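# Close a box end flap by tucking its tabs into floor slots

## Task

Fold the top flap of the upright end wall over until both of its tabs sit fully down in the slots of the box floor. At the end, that end wall and both long walls must be upright, the corner flaps at that end must be folded inward, and the box must rest on its base. It counts only if everything stays in place without the robot holding it.

## Robot and tools

Robot: two six-joint arms, left_arm and right_arm, each with a two-finger gripper. The fingers point along the gripper's +z axis and close along its y axis. The reported hand point sits between the finger pads, roughly 1 cm behind the fingertips.

World frame: origin on the table surface midway between the arms. +z is up, +x points out across the table, and left_arm is on the +y side. The arm names do not match the left or right side of any image. Positions are in metres and orientations are quaternions in w,x,y,z order. Reported hand positions can be off, more so when the arm reaches far.

Tool execute_actions takes "actions", a list holding at most one item, plus an optional "pictures" boolean.
- An empty list, {"actions": []}, commands nothing and returns the state along with camera images.
- A motion item is {"rows": [[...]], "steps": n}, with n from 1 to 15 (default 15) and one control step equal to 1/30 s. A motion must have at least 8 steps. Each row drives one step, and the last row is reused if there are fewer rows than steps. Every row has exactly 14 numbers covering both arms, even when only one arm moves: left_arm waist, shoulder, elbow, wrist pitch, wrist yaw, wrist roll, gripper opening, then the same seven for right_arm.
- Joint values are absolute target angles in radians, in the same form as the Joint positions line, not offsets. Stated ranges for each arm: waist -2.618 to 3.054, shoulder 0.000 to 3.142, elbow 0.000 to 3.142, wrist pitch -1.571 to 1.571, wrist yaw -1.571 to 1.571, wrist roll -2.094 to 2.094. A joint's true limit may differ by up to 0.036 rad either way. A call is rejected and nothing is sent if a target goes more than 0.036 rad beyond a range end and also further out than the joint's last reported angle. Targets beyond the true limit are clipped there, and the result then reports "joint sent to its limit", possibly for an earlier action. If that line does not appear, it does not prove there is more room.
- Gripper opening is an absolute value from -1 (closed) to +1 (fully open, 0.094 m between pads).
- A wait item is {"steps": n} with no rows, n up to 300. It sends nothing new and returns once n steps have passed since the previous result, with your reply time included.
- Images come back only for an empty action list or when "pictures": true is passed.

Motion limits: each joint's target is held within a fixed lead of its measured angle: waist 0.202, shoulder 0.258, elbow 0.238, wrist pitch 0.573, wrist yaw and roll 0.522 rad. If the targets would move a gripper more than 70 mm from where it is, all of that arm's targets are scaled back, so distant goals need several calls. The simulation keeps running while you think and write, and each reply costs time. Each action's result is taken 8 steps before the action ends. Those 8 steps run afterward, and the next action starts only once they finish. The arms keep heading to the last row until everything nearly stops or a step is HELD. After that, only a new action makes them move further.

Result lines:
- The state line gives each arm's hand position and quaternion.
- Joint positions and Joint velocities give one block per arm: six joints (rad, rad/s), then the pad gap (m, m/s).
- grip_measured is the finger opening on the same scale as your command, and can be off by about 1 mm per gripper.
- "joint command not followed" means a clearance check changed or blocked joint targets on some steps. The rest of the row still ran.
- HELD marks steps on which your row, or part of it, was not sent.
- Joint torques are total drive output, listed in joint order. They are noisy, offset and affected by friction, so they are an unreliable measure of load.
- MOTOR HOT appears from 75 °C. At 90 °C that arm halts for 10 s. At 100 °C that arm goes limp and falls. Both are reported as OVER-TEMPERATURE FAULT. Holding loads heats motors, even while you are thinking.

Gripping: to hold something, command an opening below grip_measured. About 0.03 below grips firmly, and less below grips more lightly. Pad force tops out near 50 to 62 N and is lower on very thin parts. Something may briefly pull on a held part or nudge loose objects.

Tool zoom_image takes "camera" (cam_high 504x504, cam_left_wrist 616x616, cam_right_wrist 616x616) and "region" [x0, y0, x1, y1] in that image's pixels, with the origin at the top-left. The region can be at most 504 by 504. It returns a closer crop of the latest image. The calibration provides K, distortion and T_world_to_cam for each camera: cam_high is a pinhole camera, and the wrist cameras are fisheye cameras that follow their hands. All of these can be slightly off.

Tool finished_scene takes "scene", the current scene's number. The goal must hold without the robot supporting anything. Replying without any tool call ends everything.

Things to avoid:
- the arms colliding or pressing on each other;
- knocking the box or anything else off the table;
- dropping, slamming, hard hits or very forceful pushes;
- leaving parts held up only by the grippers;
- overheating motors by holding loads for long periods.

Each tool is called after "Emit:" in YAML: its name, and indented under it one key for each argument.

## Session

Emit:
execute_actions:
  actions: []

Scene clock: 0.00 s of 4500.00 s.
left_arm: end_effector_position=(+0.3415, +0.2295, +0.3928) grip_measured=-0.380 end_effector_quat_wxyz=(+0.689, +0.073, +0.717, -0.076) | right_arm: end_effector_position=(+0.4203, -0.3926, +0.4120) grip_measured=+1.000 end_effector_quat_wxyz=(+0.712, +0.036, +0.700, -0.035)
Joint positions: left_arm=[-0.016  1.061  1.034 -0.013 -0.01  -0.008  0.029] | right_arm=[-0.002  1.037  1.045  0.01  -0.011  0.002  0.094]
Joint velocities: left_arm=[-0.002 -0.007 -0.007 -0.095 -0.037  0.066 -0.001] | right_arm=[ 0.002 -0.002 -0.002 -0.051 -0.007 -0.037  0.   ]
Joint torques (N m, as the arm reports them, + toward a larger angle): no reading
Motor temperatures (°C, as the motors report them): left_arm=[23 23 24 24 23 26] | right_arm=[23 26 24 26 25 25]

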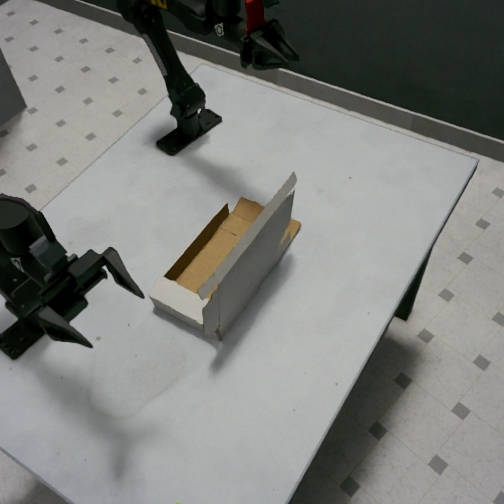

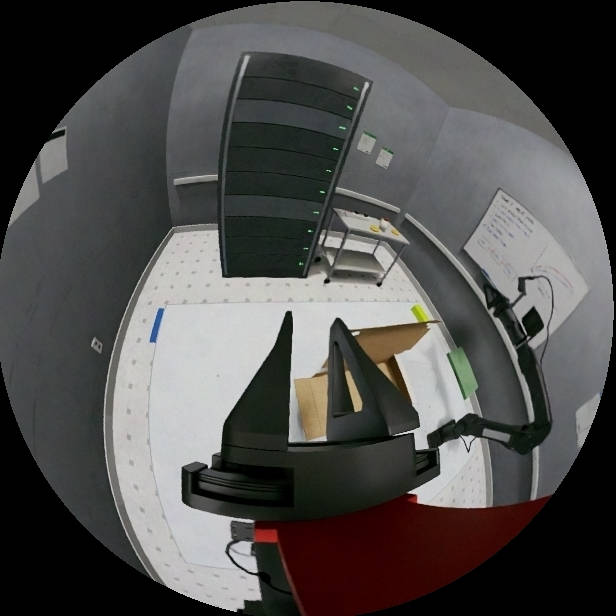

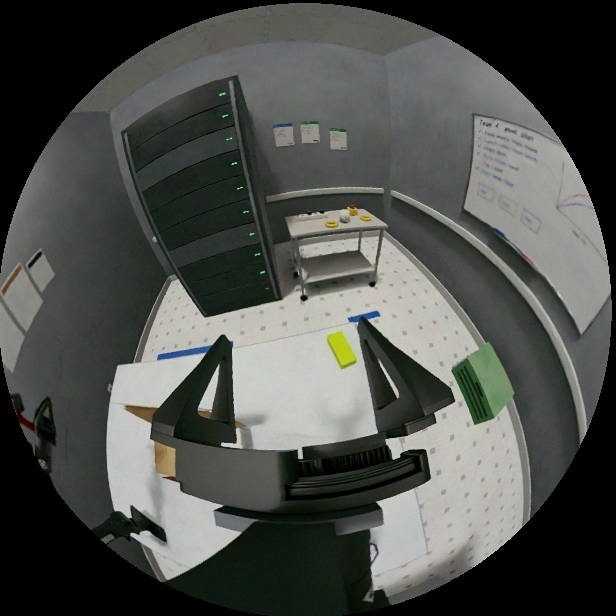

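Emit:
zoom_image:
  camera: "cam_high"
  region: [130, 160, 330, 360]

Emit:
zoom_image:
  camera: "cam_left_wrist"
  region: [270, 290, 470, 490]

Region (130, 160, 330, 360) of cam_high's 504x504 image, scaled by 2.520, with more detail than that image has.

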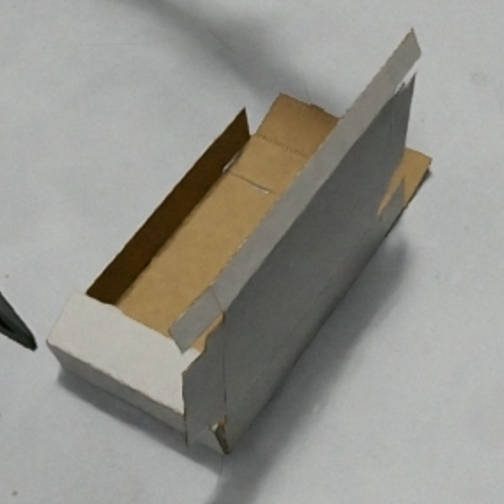

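Region (270, 290, 470, 490) of cam_left_wrist's 616x616 image, scaled by 2.520, with more detail than that image has.

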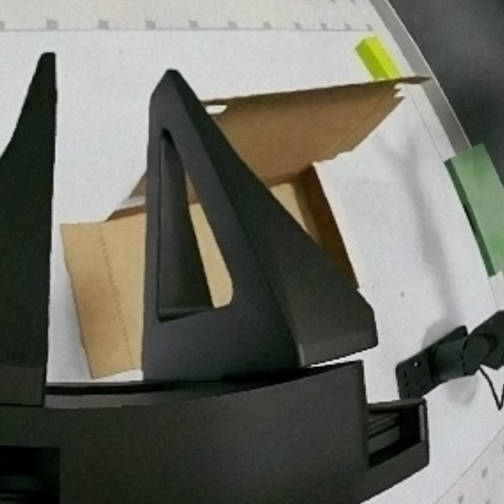

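Emit:
execute_actions:
  actions:
    - {"rows": [[-0.016,1.061,1.034,-0.013,-0.01,-0.008,-0.38,0,1.037,1.045,-0.6,0,0,1]], "steps": 15}

Emit:
execute_actions:
  actions:
    - {"steps": 20}

Scene clock: 4.53 s of 4500.00 s.
left_arm: end_effector_position=(+0.3415, +0.2295, +0.3928) grip_measured=-0.380 end_effector_quat_wxyz=(+0.689, +0.073, +0.717, -0.076) | right_arm: end_effector_position=(+0.3993, -0.3908, +0.3114) grip_measured=+1.000 end_effector_quat_wxyz=(+0.550, +0.046, +0.833, -0.027)
Joint positions: left_arm=[-0.016  1.061  1.034 -0.013 -0.01  -0.008  0.029] | right_arm=[-0.002  1.035  1.049 -0.418 -0.008  0.002  0.094]
Joint velocities: left_arm=[-0.002 -0.002 -0.012 -0.051 -0.051 -0.051  0.   ] | right_arm=[ 0.012 -0.002  0.012 -1.282 -0.037  0.007  0.   ]
Joint torques (N m, as the arm reports them, + toward a larger angle): left_arm=[-0.14 -1.94  6.    1.85  0.05  0.  ] | right_arm=[ 0.15 -2.48  6.42  1.92  0.07 -0.01]
Motor temperatures (°C, as the motors report them): left_arm=[23 23 25 25 23 26] | right_arm=[23 26 24 27 25 25]
Steps of this call (steps 1 to 90: nothing new was sent; then 1.30 s passed at rest; steps 91 to 97: the first 7 steps of this action). Readings (joint positions):
91: left_arm=[-0.016 1.061 1.034 -0.013 -0.010 -0.008] | right_arm=[-0.002 1.037 1.048 -0.028 -0.010 0.002]
92: left_arm=[-0.016 1.061 1.034 -0.013 -0.010 -0.008] | right_arm=[-0.002 1.034 1.049 -0.091 -0.010 0.002]
94: left_arm=[-0.016 1.061 1.034 -0.013 -0.010 -0.008] | right_arm=[-0.002 1.035 1.049 -0.235 -0.009 0.002]
97: the state above

Scene clock: 5.20 s of 4500.00 s.
left_arm: end_effector_position=(+0.3415, +0.2295, +0.3928) grip_measured=-0.380 end_effector_quat_wxyz=(+0.689, +0.073, +0.717, -0.076) | right_arm: end_effector_position=(+0.3809, -0.3889, +0.2763) grip_measured=+1.000 end_effector_quat_wxyz=(+0.482, +0.049, +0.875, -0.024)
Joint positions: left_arm=[-0.016  1.061  1.034 -0.013 -0.01  -0.008  0.029] | right_arm=[-0.002  1.035  1.049 -0.578 -0.007  0.002  0.094]
Joint velocities: left_arm=[-0.007  0.002  0.012  0.051 -0.051 -0.037 -0.   ] | right_arm=[-0.002  0.017  0.007 -0.051 -0.007 -0.037  0.   ]
Joint torques (N m, as the arm reports them, + toward a larger angle): left_arm=[ 0.08 -1.9   6.    1.92  0.07 -0.02] | right_arm=[ 0.16 -2.4   6.32  1.54  0.07 -0.02]
Motor temperatures (°C, as the motors report them): left_arm=[23 23 25 26 23 26] | right_arm=[23 26 24 27 25 25]
Kept back: nothing.
Steps of this call (steps 1 to 8: the last 8 steps of your previous action; steps 9 to 20: the robot went on to your last target). Readings (joint positions):
1: left_arm=[-0.016 1.061 1.034 -0.013 -0.010 -0.008] | right_arm=[-0.002 1.035 1.049 -0.456 -0.008 0.002]
2: left_arm=[-0.016 1.061 1.034 -0.013 -0.010 -0.008] | right_arm=[-0.002 1.035 1.049 -0.484 -0.007 0.002]
4: left_arm=[-0.016 1.061 1.034 -0.013 -0.010 -0.008] | right_arm=[-0.002 1.035 1.049 -0.523 -0.007 0.002]
8: left_arm=[-0.016 1.061 1.034 -0.013 -0.010 -0.008] | right_arm=[-0.002 1.035 1.049 -0.560 -0.007 0.002]
20: the state above

Emit:
execute_actions:
  actions:
    - {"rows": [[-0.016,1.061,1.034,-0.013,-0.01,-0.008,-0.38,0.25,1.55,1.3,-1.3,0,0.3,1]], "steps": 15}

Emit:
execute_actions:
  actions:
    - {"steps": 45}

Scene clock: 7.03 s of 4500.00 s.
left_arm: end_effector_position=(+0.3415, +0.2295, +0.3928) grip_measured=-0.380 end_effector_quat_wxyz=(+0.689, +0.073, +0.717, -0.076) | right_arm: end_effector_position=(+0.3750, -0.3084, +0.1696) grip_measured=+1.000 end_effector_quat_wxyz=(+0.188, +0.042, +0.981, +0.035)
Joint positions: left_arm=[-0.016  1.061  1.034 -0.013 -0.01  -0.008  0.029] | right_arm=[ 0.239  1.457  1.293 -1.022 -0.004  0.215  0.094]
Joint velocities: left_arm=[-0.007 -0.007 -0.002 -0.095  0.081 -0.066 -0.001] | right_arm=[ 0.188  1.756 -0.012 -1.473 -0.066  0.549  0.   ]
Joint torques (N m, as the arm reports them, + toward a larger angle): left_arm=[ 0.03 -2.16  5.76  1.91  0.06  0.03] | right_arm=[-0.2  -7.71  6.62  0.48  0.09  0.09]
Motor temperatures (°C, as the motors report them): left_arm=[23 23 25 26 23 26] | right_arm=[23 26 24 27 25 25]
Steps of this call (steps 1 to 15: the robot went on to your last target; steps 16 to 48: nothing new was sent; steps 49 to 55: the first 7 steps of this action). Readings (joint positions):
49: left_arm=[-0.016 1.061 1.034 -0.013 -0.010 -0.008] | right_arm=[0.025 1.068 1.095 -0.665 0.010 0.048]
50: left_arm=[-0.016 1.061 1.034 -0.013 -0.010 -0.008] | right_arm=[0.082 1.133 1.175 -0.780 0.016 0.098]
52: left_arm=[-0.016 1.061 1.034 -0.013 -0.010 -0.008] | right_arm=[0.186 1.269 1.269 -0.890 0.006 0.157]
55: the state above

Scene clock: 8.53 s of 4500.00 s.
left_arm: end_effector_position=(+0.3415, +0.2295, +0.3928) grip_measured=-0.380 end_effector_quat_wxyz=(+0.689, +0.073, +0.717, -0.076) | right_arm: end_effector_position=(+0.3134, -0.3146, +0.1266) grip_measured=+1.000 end_effector_quat_wxyz=(+0.005, +0.080, +0.997, +0.003)
Joint positions: left_arm=[-0.016  1.061  1.034 -0.013 -0.01  -0.008  0.029] | right_arm=[ 0.245  1.563  1.293 -1.29  -0.005  0.295  0.094]
Joint velocities: left_arm=[ 0.002 -0.012  0.017 -0.022 -0.037  0.066  0.   ] | right_arm=[ 0.012  0.012  0.007 -0.11   0.022 -0.051  0.   ]
Joint torques (N m, as the arm reports them, + toward a larger angle): left_arm=[-0.04 -2.02  5.88  1.91  0.02  0.02] | right_arm=[ 0.44 -7.95  6.09  0.22  0.05  0.08]
Motor temperatures (°C, as the motors report them): left_arm=[23 23 25 26 23 26] | right_arm=[23 26 24 27 25 25]
Kept back: nothing.
Steps of this call (steps 1 to 8: the last 8 steps of your previous action; steps 9 to 30: the robot went on to your last target; steps 31 to 45: nothing new was sent). Readings (joint positions):
1: left_arm=[-0.016 1.061 1.034 -0.013 -0.010 -0.008] | right_arm=[0.244 1.513 1.293 -1.072 -0.004 0.231]
2: left_arm=[-0.016 1.061 1.034 -0.013 -0.010 -0.008] | right_arm=[0.245 1.557 1.293 -1.118 -0.005 0.244]
4: left_arm=[-0.016 1.061 1.034 -0.013 -0.010 -0.008] | right_arm=[0.245 1.593 1.293 -1.183 -0.005 0.262]
8: left_arm=[-0.016 1.061 1.034 -0.013 -0.010 -0.008] | right_arm=[0.245 1.571 1.293 -1.251 -0.005 0.282]
45: the state above
All arms were judged still, so your last target was given up. Only a new action makes them travel on or press farther. Fingers that are still opening or closing keep moving.

Emit:
execute_actions:
  actions: []

Scene clock: 10.13 s of 4500.00 s.
left_arm: end_effector_position=(+0.3415, +0.2295, +0.3928) grip_measured=-0.380 end_effector_quat_wxyz=(+0.689, +0.073, +0.717, -0.076) | right_arm: end_effector_position=(+0.3134, -0.3146, +0.1266) grip_measured=+1.000 end_effector_quat_wxyz=(+0.005, +0.080, +0.997, +0.003)
Joint positions: left_arm=[-0.016  1.061  1.034 -0.013 -0.01  -0.008  0.029] | right_arm=[ 0.245  1.563  1.293 -1.29  -0.005  0.295  0.094]
Joint velocities: left_arm=[ 0.002  0.007  0.007 -0.051 -0.022  0.037  0.001] | right_arm=[ 0.007 -0.007 -0.007  0.037 -0.007  0.022  0.   ]
Joint torques (N m, as the arm reports them, + toward a larger angle): left_arm=[ 0.03 -1.91  5.95  1.93  0.03 -0.01] | right_arm=[ 0.44 -7.93  6.11  0.22  0.05  0.08]
Motor temperatures (°C, as the motors report them): left_arm=[23 23 25 26 23 26] | right_arm=[23 26 25 27 25 25]
Kept back: nothing.
Steps of this call (steps 1 to 48: nothing new was sent). Readings (joint positions):
1: left_arm=[-0.016 1.061 1.034 -0.013 -0.010 -0.008] | right_arm=[0.245 1.563 1.293 -1.290 -0.005 0.295]
2: left_arm=[-0.016 1.061 1.034 -0.013 -0.010 -0.008] | right_arm=[0.245 1.563 1.293 -1.290 -0.005 0.295]
4: left_arm=[-0.016 1.061 1.034 -0.013 -0.010 -0.008] | right_arm=[0.245 1.563 1.293 -1.290 -0.005 0.295]
8: left_arm=[-0.016 1.061 1.034 -0.013 -0.010 -0.008] | right_arm=[0.245 1.563 1.293 -1.290 -0.005 0.295]
48: the state above
camera_calibration (this result's frames):
cam_right_wrist: T_world_to_cam=[[-0.271319, -0.957439, 0.0984763, -0.240068], [-0.629603, 0.253937, 0.734246, 0.203871], [-0.728002, 0.137214, -0.671704, 0.469742], [0, 0, 0, 1]] pos_world=[0.405196, -0.346075, 0.189477]

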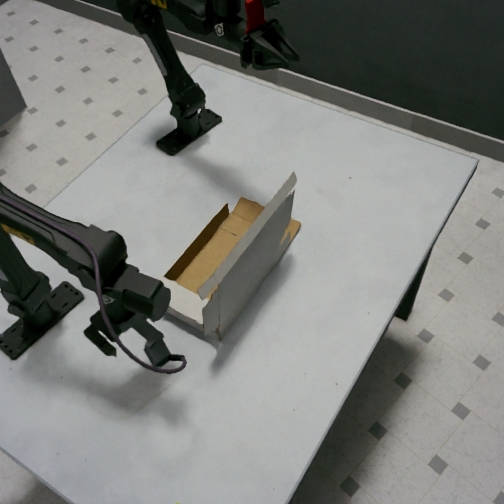

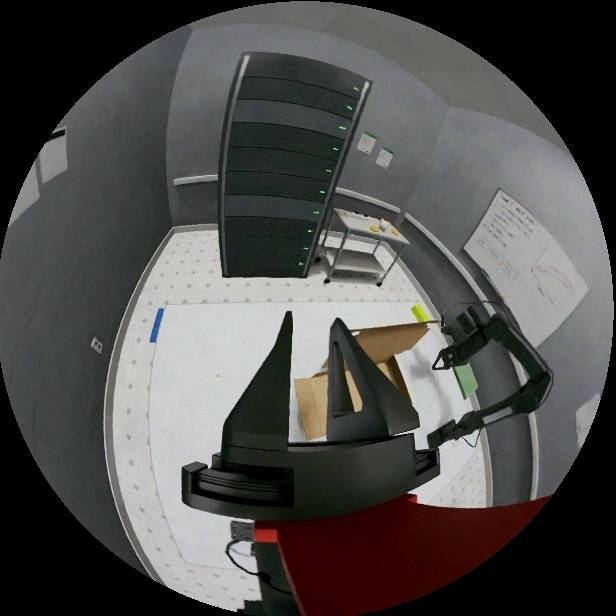

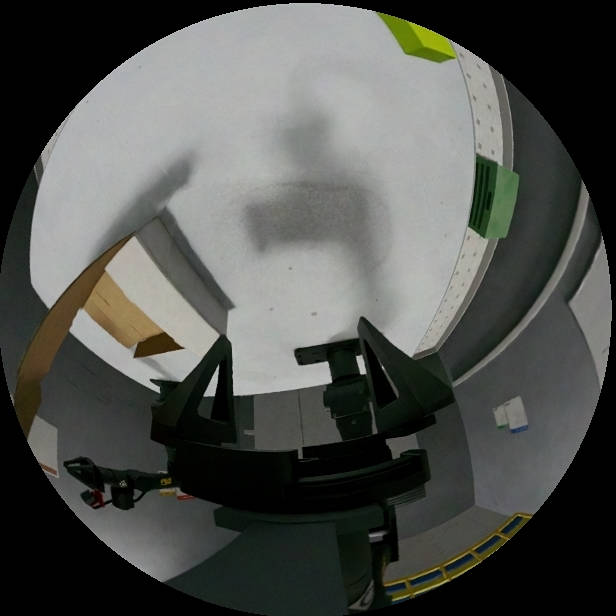

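Emit:
execute_actions:
  actions:
    - {"rows": [[-0.05,1.061,1.034,-0.013,0,0,0,0.28,1.556,1.31,-1.302,0,0.32,0.9],[-0.09,1.061,1.034,-0.013,0,0,0.4,0.32,1.564,1.32,-1.305,0,0.35,0.8],[-0.13,1.061,1.034,-0.013,0,0,1,0.365,1.573,1.33,-1.308,0,0.38,0.7],[-0.17,1.061,1.034,-0.013,0,0,1,0.41,1.582,1.34,-1.311,0,0.41,0.6],[-0.21,1.061,1.034,-0.013,0,0,1,0.455,1.591,1.35,-1.314,0,0.44,0.5],[-0.25,1.061,1.034,-0.013,0,0,1,0.5,1.6,1.36,-1.317,0,0.47,0.4],[-0.29,1.061,1.034,-0.013,0,0,1,0.545,1.609,1.37,-1.32,0,0.5,0.3],[-0.33,1.061,1.034,-0.013,0,0,1,0.59,1.618,1.38,-1.323,0,0.53,0.28],[-0.37,1.061,1.034,-0.013,0,0,1,0.63,1.626,1.39,-1.325,0,0.555,0.28],[-0.4,1.061,1.034,-0.013,0,0,1,0.66,1.632,1.397,-1.327,0,0.575,0.28],[-0.42,1.061,1.034,-0.013,0,0,1,0.683,1.637,1.403,-1.328,0,0.586,0.28]], "steps": 15}

Emit:
execute_actions:
  actions:
    - {"steps": 25}
  pictures: true

Scene clock: 12.67 s of 4500.00 s.
left_arm: end_effector_position=(+0.3179, +0.1569, +0.3928) grip_measured=+1.000 end_effector_quat_wxyz=(+0.678, +0.144, +0.706, -0.143) | right_arm: end_effector_position=(+0.3053, -0.2596, +0.1298) grip_measured=+0.352 end_effector_quat_wxyz=(+0.007, +0.028, +1.000, -0.000)
Joint positions: left_arm=[-0.215  1.061  1.034 -0.013 -0.012 -0.008  0.094] | right_arm=[ 0.452  1.582  1.325 -1.301  0.005  0.398  0.064]
Joint velocities: left_arm=[-1.189 -0.012 -0.007  0.037  0.022 -0.037  0.   ] | right_arm=[ 1.385  0.237  0.354  0.066 -0.081  0.623 -0.1  ]
Joint torques (N m, as the arm reports them, + toward a larger angle): left_arm=[-0.09 -1.99  6.11  1.93  0.14  0.1 ] | right_arm=[ 0.65 -5.81  7.22  0.18 -0.04  0.06]
Motor temperatures (°C, as the motors report them): left_arm=[23 23 25 27 23 26] | right_arm=[23 27 25 27 25 25]
Steps of this call (steps 1 to 69: nothing new was sent; steps 70 to 76: the first 7 steps of this action). Readings (joint positions):
70: left_arm=[-0.019 1.061 1.034 -0.013 -0.011 -0.008] | right_arm=[0.248 1.563 1.293 -1.290 -0.004 0.298]
71: left_arm=[-0.032 1.061 1.034 -0.013 -0.013 -0.008] | right_arm=[0.258 1.563 1.293 -1.290 -0.001 0.306]
73: left_arm=[-0.090 1.061 1.034 -0.013 -0.015 -0.008] | right_arm=[0.313 1.564 1.296 -1.294 0.004 0.336]
76: the state above

Scene clock: 13.50 s of 4500.00 s.
left_arm: end_effector_position=(+0.2775, +0.0861, +0.3928) grip_measured=+1.000 end_effector_quat_wxyz=(+0.658, +0.221, +0.686, -0.217) | right_arm: end_effector_position=(+0.2822, -0.1934, +0.1304) grip_measured=+0.283 end_effector_quat_wxyz=(-0.002, -0.000, +1.000, +0.004)
Joint positions: left_arm=[-0.419  1.061  1.034 -0.013  0.004 -0.006  0.094] | right_arm=[ 0.691  1.627  1.374 -1.316 -0.009  0.58   0.06 ]
Joint velocities: left_arm=[-0.007 -0.012 -0.007 -0.007  0.007 -0.007  0.   ] | right_arm=[-0.007  0.007  0.007 -0.037  0.022  0.051 -0.001]
Joint torques (N m, as the arm reports them, + toward a larger angle): left_arm=[ 0.   -2.1   5.9   1.9  -0.01  0.11] | right_arm=[-0.68 -6.57  7.6   0.2   0.1   0.11]
Motor temperatures (°C, as the motors report them): left_arm=[23 23 25 27 23 26] | right_arm=[23 27 25 27 25 25]
Kept back: nothing.
Steps of this call (steps 1 to 8: the last 8 steps of your previous action; steps 9 to 25: the robot went on to your last target). Readings (joint positions):
1: left_arm=[-0.257 1.061 1.034 -0.013 -0.010 -0.008] | right_arm=[0.502 1.591 1.336 -1.301 0.004 0.422]
2: left_arm=[-0.298 1.061 1.034 -0.013 -0.009 -0.008] | right_arm=[0.550 1.600 1.347 -1.301 0.003 0.446]
4: left_arm=[-0.371 1.061 1.034 -0.013 -0.005 -0.008] | right_arm=[0.633 1.616 1.365 -1.302 -0.001 0.491]
8: left_arm=[-0.419 1.061 1.034 -0.013 0.004 -0.006] | right_arm=[0.691 1.627 1.374 -1.305 -0.010 0.543]
25: the state above
camera_calibration (this result's frames):
cam_left_wrist: T_world_to_cam=[[-0.57658, -0.782113, 0.236335, 0.13654], [-0.7257, 0.357331, -0.587941, 0.417613], [0.375387, -0.510503, -0.773609, 0.352864], [0, 0, 0, 1]] pos_world=[0.249328, 0.137702, 0.486242]
cam_right_wrist: T_world_to_cam=[[-0.113369, -0.988575, 0.0993278, -0.18353], [-0.652258, 0.149465, 0.743115, 0.135692], [-0.749471, 0.0194586, -0.661751, 0.414964], [0, 0, 0, 1]] pos_world=[0.378703, -0.209789, 0.191998]

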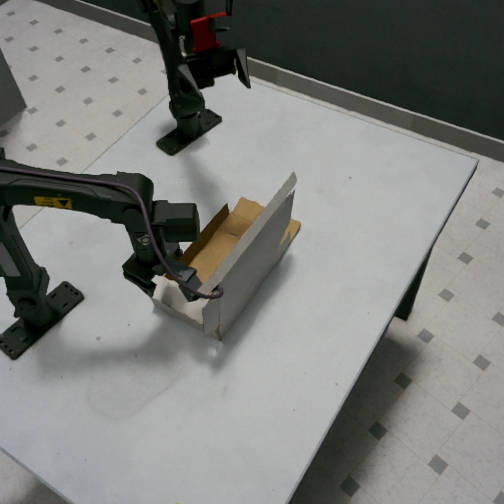

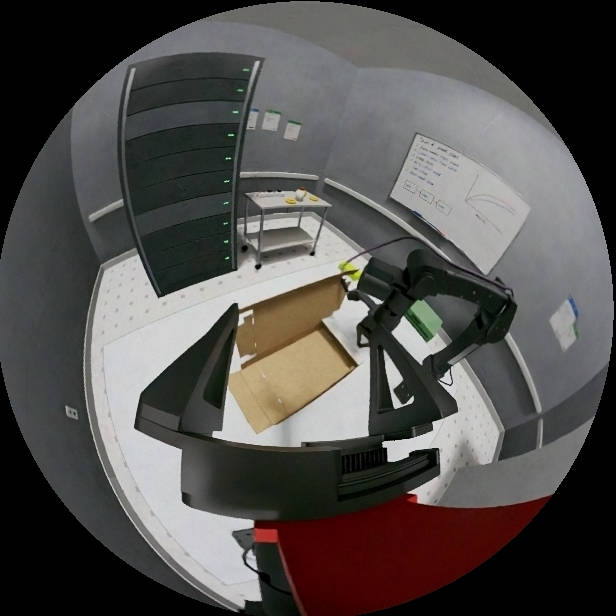

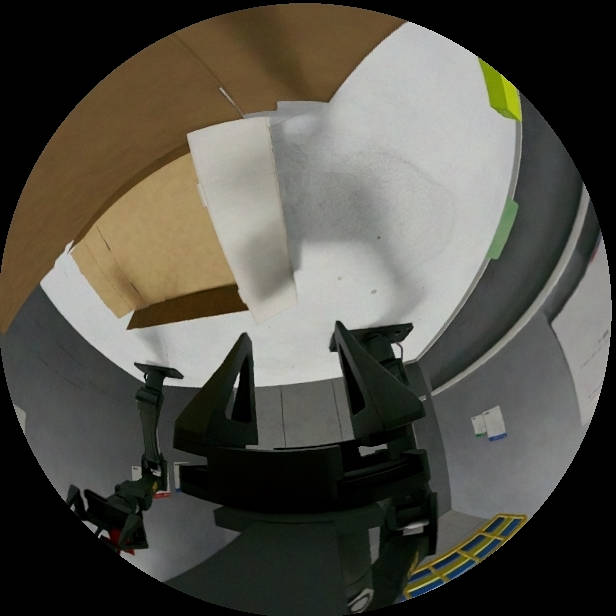

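Emit:
execute_actions:
  actions:
    - {"rows": [[-0.42,1.061,1.034,-0.013,0,0,1,0.67,1.635,1.385,-1.31,0,0.58,0.28],[-0.42,1.061,1.034,-0.013,0,0,1,0.66,1.633,1.365,-1.29,0,0.575,0.28],[-0.42,1.061,1.034,-0.013,0,0,1,0.652,1.631,1.345,-1.27,0,0.57,0.28],[-0.42,1.061,1.034,-0.013,0,0,1,0.65,1.629,1.325,-1.25,0,0.565,0.28],[-0.42,1.061,1.034,-0.013,0,0,1,0.65,1.627,1.305,-1.235,0,0.56,0.28],[-0.42,1.061,1.034,-0.013,0,0,1,0.65,1.625,1.285,-1.215,0,0.56,0.28],[-0.42,1.061,1.034,-0.013,0,0,1,0.65,1.624,1.265,-1.2,0,0.56,0.28],[-0.42,1.061,1.034,-0.013,0,0,1,0.65,1.623,1.245,-1.18,0,0.56,0.28],[-0.42,1.061,1.034,-0.013,0,0,1,0.65,1.623,1.225,-1.16,0,0.56,0.28],[-0.42,1.061,1.034,-0.013,0,0,1,0.65,1.623,1.205,-1.14,0,0.56,0.28],[-0.42,1.061,1.034,-0.013,0,0,1,0.65,1.623,1.19,-1.125,0,0.56,0.28]], "steps": 15}

Emit:
execute_actions:
  actions:
    - {"steps": 20}
  pictures: true

Scene clock: 15.77 s of 4500.00 s.
left_arm: end_effector_position=(+0.2775, +0.0861, +0.3928) grip_measured=+1.000 end_effector_quat_wxyz=(+0.658, +0.221, +0.686, -0.217) | right_arm: end_effector_position=(+0.2902, -0.1999, +0.1189) grip_measured=+0.283 end_effector_quat_wxyz=(+0.005, +0.012, +1.000, +0.007)
Joint positions: left_arm=[-0.419  1.061  1.034 -0.013  0.004 -0.006  0.094] | right_arm=[ 0.658  1.627  1.328 -1.256 -0.008  0.572  0.06 ]
Joint velocities: left_arm=[ 0.007  0.002  0.007  0.007 -0.081  0.037  0.   ] | right_arm=[-0.066 -0.012 -0.598  0.447 -0.007 -0.081 -0.   ]
Joint torques (N m, as the arm reports them, + toward a larger angle): left_arm=[ 0.09 -2.21  5.67  1.9   0.04  0.05] | right_arm=[-0.47 -7.82  3.76  0.22  0.06 -0.04]
Motor temperatures (°C, as the motors report them): left_arm=[23 23 25 27 23 26] | right_arm=[23 27 25 27 25 25]
Steps of this call (steps 1 to 15: the robot went on to your last target; steps 16 to 61: nothing new was sent; steps 62 to 68: the first 7 steps of this action). Readings (joint positions):
62: left_arm=[-0.419 1.061 1.034 -0.013 0.004 -0.006] | right_arm=[0.689 1.627 1.374 -1.317 -0.009 0.581]
63: left_arm=[-0.419 1.061 1.034 -0.013 0.004 -0.006] | right_arm=[0.686 1.627 1.374 -1.315 -0.009 0.581]
65: left_arm=[-0.419 1.061 1.034 -0.013 0.004 -0.006] | right_arm=[0.673 1.627 1.370 -1.301 -0.009 0.578]
68: the state above

Scene clock: 16.43 s of 4500.00 s.
left_arm: end_effector_position=(+0.2775, +0.0861, +0.3928) grip_measured=+1.000 end_effector_quat_wxyz=(+0.658, +0.221, +0.686, -0.217) | right_arm: end_effector_position=(+0.2867, -0.2023, +0.0883) grip_measured=+0.283 end_effector_quat_wxyz=(+0.004, +0.009, +1.000, +0.007)
Joint positions: left_arm=[-0.419  1.061  1.034 -0.013  0.004 -0.006  0.094] | right_arm=[ 0.657  1.627  1.206 -1.136 -0.007  0.565  0.06 ]
Joint velocities: left_arm=[-0.007  0.007 -0.002  0.007 -0.022  0.022  0.   ] | right_arm=[-0.002 -0.017 -0.007  0.051  0.022 -0.022 -0.   ]
Joint torques (N m, as the arm reports them, + toward a larger angle): left_arm=[ 0.09 -2.07  6.03  1.87  0.    0.09] | right_arm=[-0.66 -7.78  4.48  0.37  0.07 -0.04]
Motor temperatures (°C, as the motors report them): left_arm=[23 23 25 27 23 26] | right_arm=[23 27 25 27 25 25]
Kept back: nothing.
Steps of this call (steps 1 to 8: the last 8 steps of your previous action; steps 9 to 20: the robot went on to your last target). Readings (joint positions):
1: left_arm=[-0.419 1.061 1.034 -0.013 0.004 -0.006] | right_arm=[0.657 1.627 1.307 -1.242 -0.007 0.571]
2: left_arm=[-0.419 1.061 1.034 -0.013 0.004 -0.006] | right_arm=[0.657 1.627 1.284 -1.227 -0.007 0.569]
4: left_arm=[-0.419 1.061 1.034 -0.013 0.004 -0.006] | right_arm=[0.657 1.627 1.241 -1.199 -0.007 0.568]
8: left_arm=[-0.419 1.061 1.034 -0.013 0.004 -0.006] | right_arm=[0.657 1.627 1.206 -1.170 -0.007 0.566]
20: the state above
camera_calibration (this result's frames):
cam_left_wrist: T_world_to_cam=[[-0.57658, -0.782113, 0.236335, 0.13654], [-0.7257, 0.357331, -0.587941, 0.417613], [0.375387, -0.510503, -0.773609, 0.352864], [0, 0, 0, 1]] pos_world=[0.249328, 0.137702, 0.486242]
cam_right_wrist: T_world_to_cam=[[-0.133328, -0.98669, 0.09309, -0.181035], [-0.657826, 0.158359, 0.736334, 0.175215], [-0.741275, 0.0369367, -0.670184, 0.392591], [0, 0, 0, 1]] pos_world=[0.382142, -0.220874, 0.150944]

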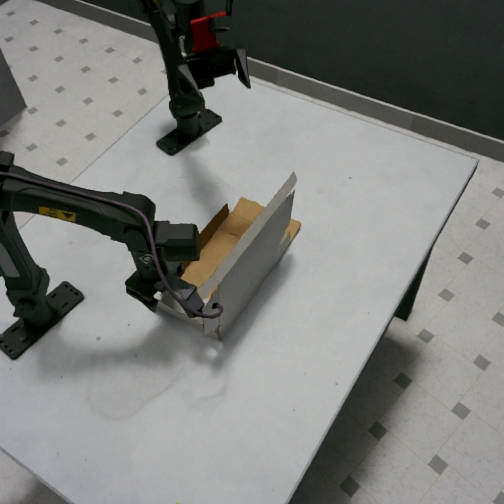

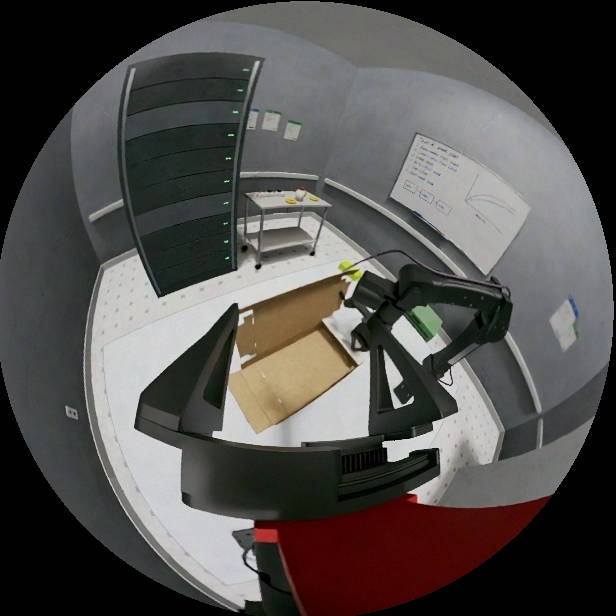

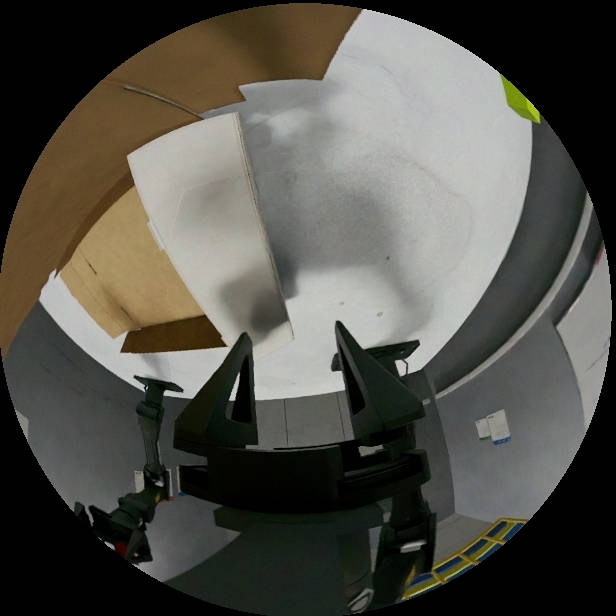

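Emit:
execute_actions:
  actions:
    - {"rows": [[-0.42,1.061,1.034,-0.013,0,0,1,0.65,1.628,1.182,-1.116,0,0.56,0.28],[-0.42,1.061,1.034,-0.013,0,0,1,0.65,1.632,1.173,-1.107,0,0.56,0.28],[-0.42,1.061,1.034,-0.013,0,0,1,0.65,1.635,1.164,-1.098,0,0.56,0.28],[-0.42,1.061,1.034,-0.013,0,0,1,0.65,1.637,1.155,-1.089,0,0.56,0.28],[-0.42,1.061,1.034,-0.013,0,0,1,0.65,1.639,1.146,-1.08,0,0.56,0.28],[-0.42,1.061,1.034,-0.013,0,0,1,0.65,1.641,1.137,-1.071,0,0.56,0.28],[-0.42,1.061,1.034,-0.013,0,0,1,0.65,1.643,1.128,-1.062,0,0.56,0.28],[-0.42,1.061,1.034,-0.013,0,0,1,0.65,1.645,1.119,-1.053,0,0.56,0.28],[-0.42,1.061,1.034,-0.013,0,0,1,0.65,1.647,1.11,-1.044,0,0.56,0.28],[-0.42,1.061,1.034,-0.013,0,0,1,0.65,1.649,1.101,-1.035,0,0.56,0.28],[-0.42,1.061,1.034,-0.013,0,0,1,0.65,1.651,1.092,-1.025,0,0.56,0.28],[-0.42,1.061,1.034,-0.013,0,0,1,0.65,1.653,1.083,-1.015,0,0.56,0.28]], "steps": 12}

Emit:
execute_actions:
  actions:
    - {"rows": [[-0.42,1.061,1.034,-0.013,0,0,1,0.65,1.656,1.075,-1.005,0,0.56,0.28],[-0.42,1.061,1.034,-0.013,0,0,1,0.65,1.659,1.068,-0.995,0,0.56,0.28],[-0.42,1.061,1.034,-0.013,0,0,1,0.65,1.662,1.061,-0.985,0,0.56,0.28],[-0.42,1.061,1.034,-0.013,0,0,1,0.65,1.665,1.054,-0.975,0,0.56,0.28],[-0.42,1.061,1.034,-0.013,0,0,1,0.65,1.668,1.047,-0.965,0,0.56,0.28],[-0.42,1.061,1.034,-0.013,0,0,1,0.65,1.671,1.04,-0.955,0,0.56,0.28],[-0.42,1.061,1.034,-0.013,0,0,1,0.65,1.674,1.033,-0.945,0,0.56,0.28],[-0.42,1.061,1.034,-0.013,0,0,1,0.65,1.677,1.026,-0.935,0,0.56,0.28],[-0.42,1.061,1.034,-0.013,0,0,1,0.65,1.68,1.019,-0.925,0,0.56,0.28],[-0.42,1.061,1.034,-0.013,0,0,1,0.65,1.683,1.012,-0.915,0,0.56,0.28]], "steps": 10}

Emit:
execute_actions:
  actions:
    - {"steps": 22}
  pictures: true

Scene clock: 17.97 s of 4500.00 s.
left_arm: end_effector_position=(+0.2775, +0.0861, +0.3928) grip_measured=+1.000 end_effector_quat_wxyz=(+0.658, +0.221, +0.686, -0.217) | right_arm: end_effector_position=(+0.2884, -0.2013, +0.0863) grip_measured=+0.283 end_effector_quat_wxyz=(+0.008, +0.009, +1.000, +0.009)
Joint positions: left_arm=[-0.419  1.061  1.034 -0.013  0.004 -0.006  0.094] | right_arm=[ 0.657  1.627  1.198 -1.118 -0.007  0.565  0.06 ]
Joint velocities: left_arm=[-0.007 -0.012 -0.007 -0.066 -0.051  0.022  0.   ] | right_arm=[-0.007 -0.007 -0.208  0.3    0.066  0.022 -0.   ]
Joint torques (N m, as the arm reports them, + toward a larger angle): left_arm=[ 0.04 -2.01  5.96  1.9   0.04  0.03] | right_arm=[-0.66 -6.46  3.45  0.3   0.07 -0.03]
Motor temperatures (°C, as the motors report them): left_arm=[23 23 26 27 23 26] | right_arm=[23 27 25 27 25 25]
Steps of this call (steps 1 to 15: the robot went on to your last target; steps 16 to 42: nothing new was sent; steps 43 to 46: the first 4 steps of this action). Readings (joint positions):
43: left_arm=[-0.419 1.061 1.034 -0.013 0.004 -0.006] | right_arm=[0.657 1.627 1.206 -1.133 -0.007 0.565]
44: left_arm=[-0.419 1.061 1.034 -0.013 0.004 -0.006] | right_arm=[0.657 1.627 1.206 -1.132 -0.007 0.565]
46: the state above

Scene clock: 18.30 s of 4500.00 s.
left_arm: end_effector_position=(+0.2775, +0.0861, +0.3928) grip_measured=+1.000 end_effector_quat_wxyz=(+0.658, +0.221, +0.686, -0.217) | right_arm: end_effector_position=(+0.2847, -0.2023, +0.0657) grip_measured=+0.283 end_effector_quat_wxyz=(+0.008, +0.009, +1.000, +0.013)
Joint positions: left_arm=[-0.419  1.061  1.034 -0.013  0.004 -0.006  0.094] | right_arm=[ 0.657  1.628  1.115 -1.03  -0.013  0.565  0.06 ]
Joint velocities: left_arm=[-0.007 -0.007 -0.002 -0.022 -0.007 -0.051  0.   ] | right_arm=[ 0.012  0.017 -0.208  0.3   -0.022 -0.037 -0.001]
Joint torques (N m, as the arm reports them, + toward a larger angle): left_arm=[-0.01 -1.98  5.98  1.89 -0.01  0.12] | right_arm=[-0.65 -4.76  3.09  0.27  0.17 -0.04]
Motor temperatures (°C, as the motors report them): left_arm=[23 23 26 27 23 26] | right_arm=[23 27 25 27 25 25]
Steps of this call (steps 1 to 8: the last 8 steps of your previous action; steps 9 to 10: the first 2 steps of this action). Readings (joint positions):
9: left_arm=[-0.419 1.061 1.034 -0.013 0.004 -0.006] | right_arm=[0.657 1.627 1.122 -1.041 -0.013 0.565]
10: the state above

Scene clock: 19.03 s of 4500.00 s.
left_arm: end_effector_position=(+0.2775, +0.0861, +0.3928) grip_measured=+1.000 end_effector_quat_wxyz=(+0.658, +0.221, +0.686, -0.217) | right_arm: end_effector_position=(+0.2858, -0.2002, +0.0423) grip_measured=+0.282 end_effector_quat_wxyz=(+0.010, +0.009, +1.000, +0.018)
Joint positions: left_arm=[-0.419  1.061  1.034 -0.013  0.004 -0.006  0.094] | right_arm=[ 0.657  1.656  1.046 -0.925 -0.02   0.564  0.06 ]
Joint velocities: left_arm=[-0.002 -0.002 -0.022 -0.022  0.007 -0.066  0.   ] | right_arm=[-0.007  0.012  0.002 -0.022  0.007 -0.037  0.001]
Joint torques (N m, as the arm reports them, + toward a larger angle): left_arm=[ 0.13 -1.96  5.96  1.92  0.05  0.08] | right_arm=[-0.65 -5.1   3.01  0.45  0.21 -0.02]
Motor temperatures (°C, as the motors report them): left_arm=[23 23 26 28 23 26] | right_arm=[23 27 25 27 25 25]
Kept back: nothing.
Steps of this call (steps 1 to 8: the last 8 steps of your previous action; steps 9 to 22: the robot went on to your last target). Readings (joint positions):
1: left_arm=[-0.419 1.061 1.034 -0.013 0.004 -0.006] | right_arm=[0.657 1.630 1.108 -1.021 -0.014 0.565]
2: left_arm=[-0.419 1.061 1.034 -0.013 0.004 -0.006] | right_arm=[0.657 1.633 1.101 -1.011 -0.014 0.565]
4: left_arm=[-0.419 1.061 1.034 -0.013 0.004 -0.006] | right_arm=[0.657 1.639 1.087 -0.993 -0.012 0.565]
8: left_arm=[-0.419 1.061 1.034 -0.013 0.004 -0.006] | right_arm=[0.657 1.647 1.063 -0.958 -0.010 0.565]
22: the state above
camera_calibration (this result's frames):
cam_left_wrist: T_world_to_cam=[[-0.57658, -0.782113, 0.236335, 0.13654], [-0.7257, 0.357331, -0.587941, 0.417613], [0.375387, -0.510503, -0.773609, 0.352864], [0, 0, 0, 1]] pos_world=[0.249328, 0.137702, 0.486242]
cam_right_wrist: T_world_to_cam=[[-0.132521, -0.988779, 0.0689501, -0.174384], [-0.667297, 0.140439, 0.731431, 0.207504], [-0.732907, 0.0509197, -0.678421, 0.361718], [0, 0, 0, 1]] pos_world=[0.380463, -0.219988, 0.105646]

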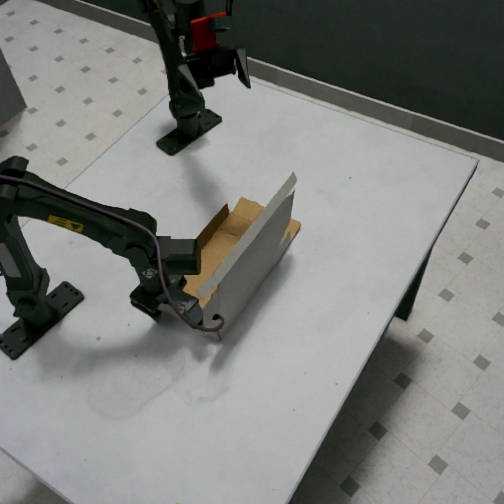

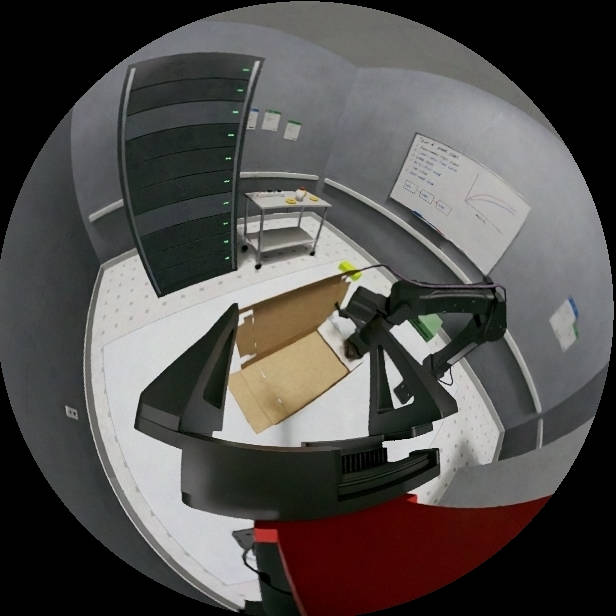

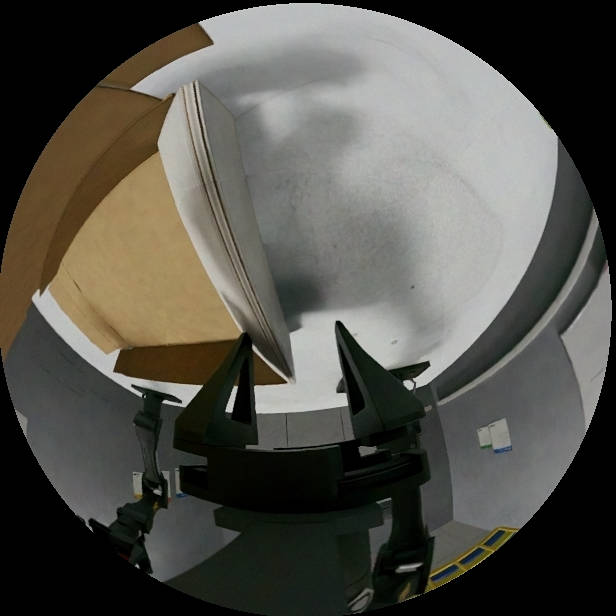

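Emit:
execute_actions:
  actions:
    - {"rows": [[-0.42,1.061,1.034,-0.013,0,0,1,0.655,1.687,1.008,-0.915,0,0.56,0.24],[-0.42,1.061,1.034,-0.013,0,0,1,0.66,1.691,1.004,-0.913,0,0.56,0.2],[-0.42,1.061,1.034,-0.013,0,0,1,0.66,1.695,1.0,-0.911,0,0.56,0.15],[-0.42,1.061,1.034,-0.013,0,0,1,0.66,1.698,0.996,-0.909,0,0.56,0.1],[-0.42,1.061,1.034,-0.013,0,0,1,0.66,1.701,0.993,-0.907,0,0.56,0.05],[-0.42,1.061,1.034,-0.013,0,0,1,0.66,1.704,0.99,-0.905,0,0.56,0.0],[-0.42,1.061,1.034,-0.013,0,0,1,0.66,1.704,0.99,-0.905,0,0.56,-0.05],[-0.42,1.061,1.034,-0.013,0,0,1,0.66,1.704,0.99,-0.905,0,0.56,-0.1],[-0.42,1.061,1.034,-0.013,0,0,1,0.66,1.704,0.99,-0.905,0,0.56,-0.15],[-0.42,1.061,1.034,-0.013,0,0,1,0.66,1.704,0.99,-0.905,0,0.56,-0.2],[-0.42,1.061,1.034,-0.013,0,0,1,0.66,1.704,0.99,-0.905,0,0.56,-0.25],[-0.42,1.061,1.034,-0.013,0,0,1,0.66,1.704,0.99,-0.905,0,0.56,-0.3],[-0.42,1.061,1.034,-0.013,0,0,1,0.66,1.704,0.99,-0.905,0,0.56,-0.35],[-0.42,1.061,1.034,-0.013,0,0,1,0.66,1.704,0.99,-0.905,0,0.56,-0.4],[-0.42,1.061,1.034,-0.013,0,0,1,0.66,1.704,0.99,-0.905,0,0.56,-0.45]], "steps": 15}

Emit:
execute_actions:
  actions:
    - {"steps": 18}
  pictures: true

Scene clock: 20.47 s of 4500.00 s.
left_arm: end_effector_position=(+0.2775, +0.0861, +0.3928) grip_measured=+1.000 end_effector_quat_wxyz=(+0.658, +0.221, +0.686, -0.217) | right_arm: end_effector_position=(+0.2861, -0.1982, +0.0363) grip_measured=-0.024 end_effector_quat_wxyz=(+0.008, +0.008, +1.000, +0.022)
Joint positions: left_arm=[-0.419  1.061  1.034 -0.013  0.004 -0.006  0.094] | right_arm=[ 0.657  1.67   1.035 -0.9   -0.029  0.563  0.046]
Joint velocities: left_arm=[-0.012  0.007 -0.012  0.081 -0.066 -0.037  0.   ] | right_arm=[-0.012  0.081 -0.095  0.183  0.007  0.007 -0.048]
Joint torques (N m, as the arm reports them, + toward a larger angle): left_arm=[-0.02 -2.08  6.    1.93  0.    0.04] | right_arm=[ 0.28 -5.04  2.61  0.09  0.3  -0.02]
Motor temperatures (°C, as the motors report them): left_arm=[23 23 26 28 23 26] | right_arm=[23 27 25 27 25 25]
Steps of this call (steps 1 to 15: the robot went on to your last target; steps 16 to 36: nothing new was sent; steps 37 to 43: the first 7 steps of this action). Readings (joint positions):
37: left_arm=[-0.419 1.061 1.034 -0.013 0.004 -0.006] | right_arm=[0.657 1.656 1.046 -0.924 -0.021 0.563]
38: left_arm=[-0.419 1.061 1.034 -0.013 0.004 -0.006] | right_arm=[0.657 1.657 1.046 -0.923 -0.023 0.563]
40: left_arm=[-0.419 1.061 1.034 -0.013 0.004 -0.006] | right_arm=[0.657 1.662 1.046 -0.918 -0.028 0.563]
43: the state above

Scene clock: 21.07 s of 4500.00 s.
left_arm: end_effector_position=(+0.2775, +0.0861, +0.3928) grip_measured=+1.000 end_effector_quat_wxyz=(+0.658, +0.221, +0.686, -0.217) | right_arm: end_effector_position=(+0.2868, -0.1969, +0.0338) grip_measured=-0.447 end_effector_quat_wxyz=(+0.008, +0.008, +1.000, +0.024)
Joint positions: left_arm=[-0.419  1.061  1.034 -0.013  0.004 -0.006  0.094] | right_arm=[ 0.657  1.675  1.031 -0.887 -0.033  0.563  0.026]
Joint velocities: left_arm=[-0.002 -0.017 -0.012  0.022 -0.037  0.022  0.   ] | right_arm=[ 0.017 -0.022  0.002 -0.007  0.037 -0.022 -0.   ]
Joint torques (N m, as the arm reports them, + toward a larger angle): left_arm=[-0.17 -2.2   5.82  1.92  0.03  0.06] | right_arm=[ 0.27 -5.03  2.54  0.22  0.32 -0.01]
Motor temperatures (°C, as the motors report them): left_arm=[23 23 26 28 23 26] | right_arm=[23 27 25 27 25 25]
Kept back: nothing.
Steps of this call (steps 1 to 8: the last 8 steps of your previous action; steps 9 to 18: the robot went on to your last target). Readings (joint positions):
1: left_arm=[-0.419 1.061 1.034 -0.013 0.004 -0.006] | right_arm=[0.657 1.673 1.033 -0.896 -0.029 0.563]
2: left_arm=[-0.419 1.061 1.034 -0.013 0.004 -0.006] | right_arm=[0.657 1.674 1.032 -0.893 -0.029 0.563]
4: left_arm=[-0.419 1.061 1.034 -0.013 0.004 -0.006] | right_arm=[0.657 1.675 1.031 -0.890 -0.031 0.563]
8: left_arm=[-0.419 1.061 1.034 -0.013 0.004 -0.006] | right_arm=[0.657 1.675 1.031 -0.887 -0.033 0.563]
18: the state above
camera_calibration (this result's frames):
cam_left_wrist: T_world_to_cam=[[-0.57658, -0.782113, 0.236335, 0.13654], [-0.7257, 0.357331, -0.587941, 0.417613], [0.375387, -0.510503, -0.773609, 0.352864], [0, 0, 0, 1]] pos_world=[0.249328, 0.137702, 0.486242]
cam_right_wrist: T_world_to_cam=[[-0.131048, -0.989751, 0.0567404, -0.170602], [-0.664702, 0.130185, 0.735679, 0.211003], [-0.735526, 0.0586938, -0.67495, 0.358676], [0, 0, 0, 1]] pos_world=[0.381712, -0.217375, 0.0965378]

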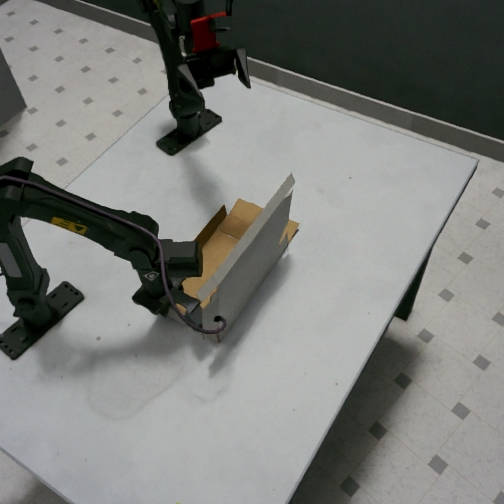

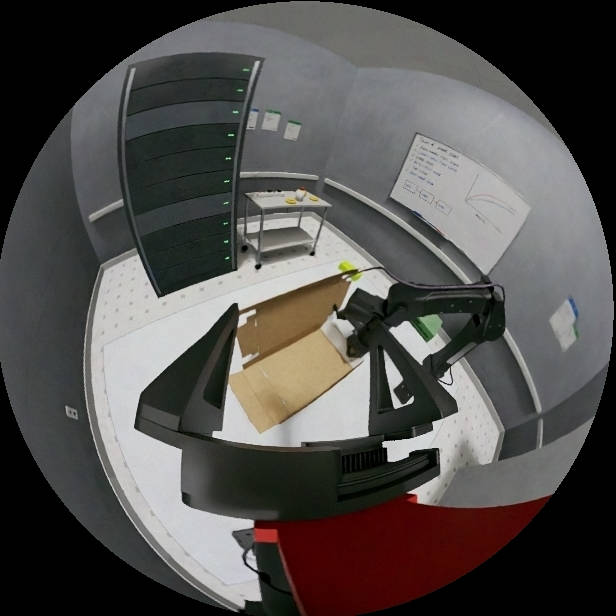

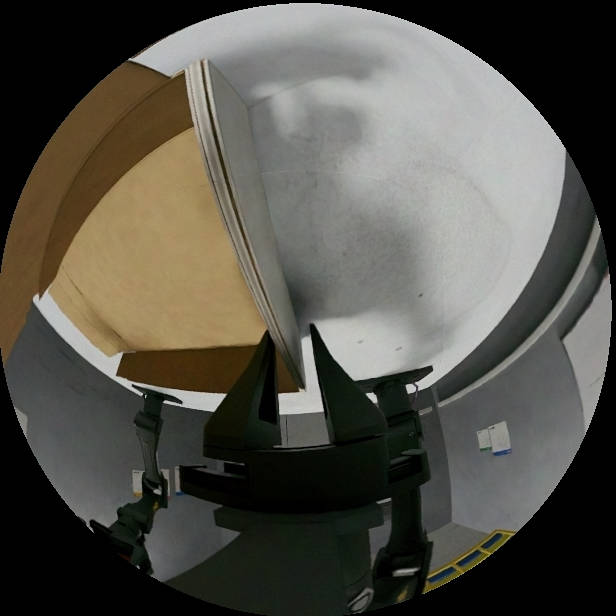

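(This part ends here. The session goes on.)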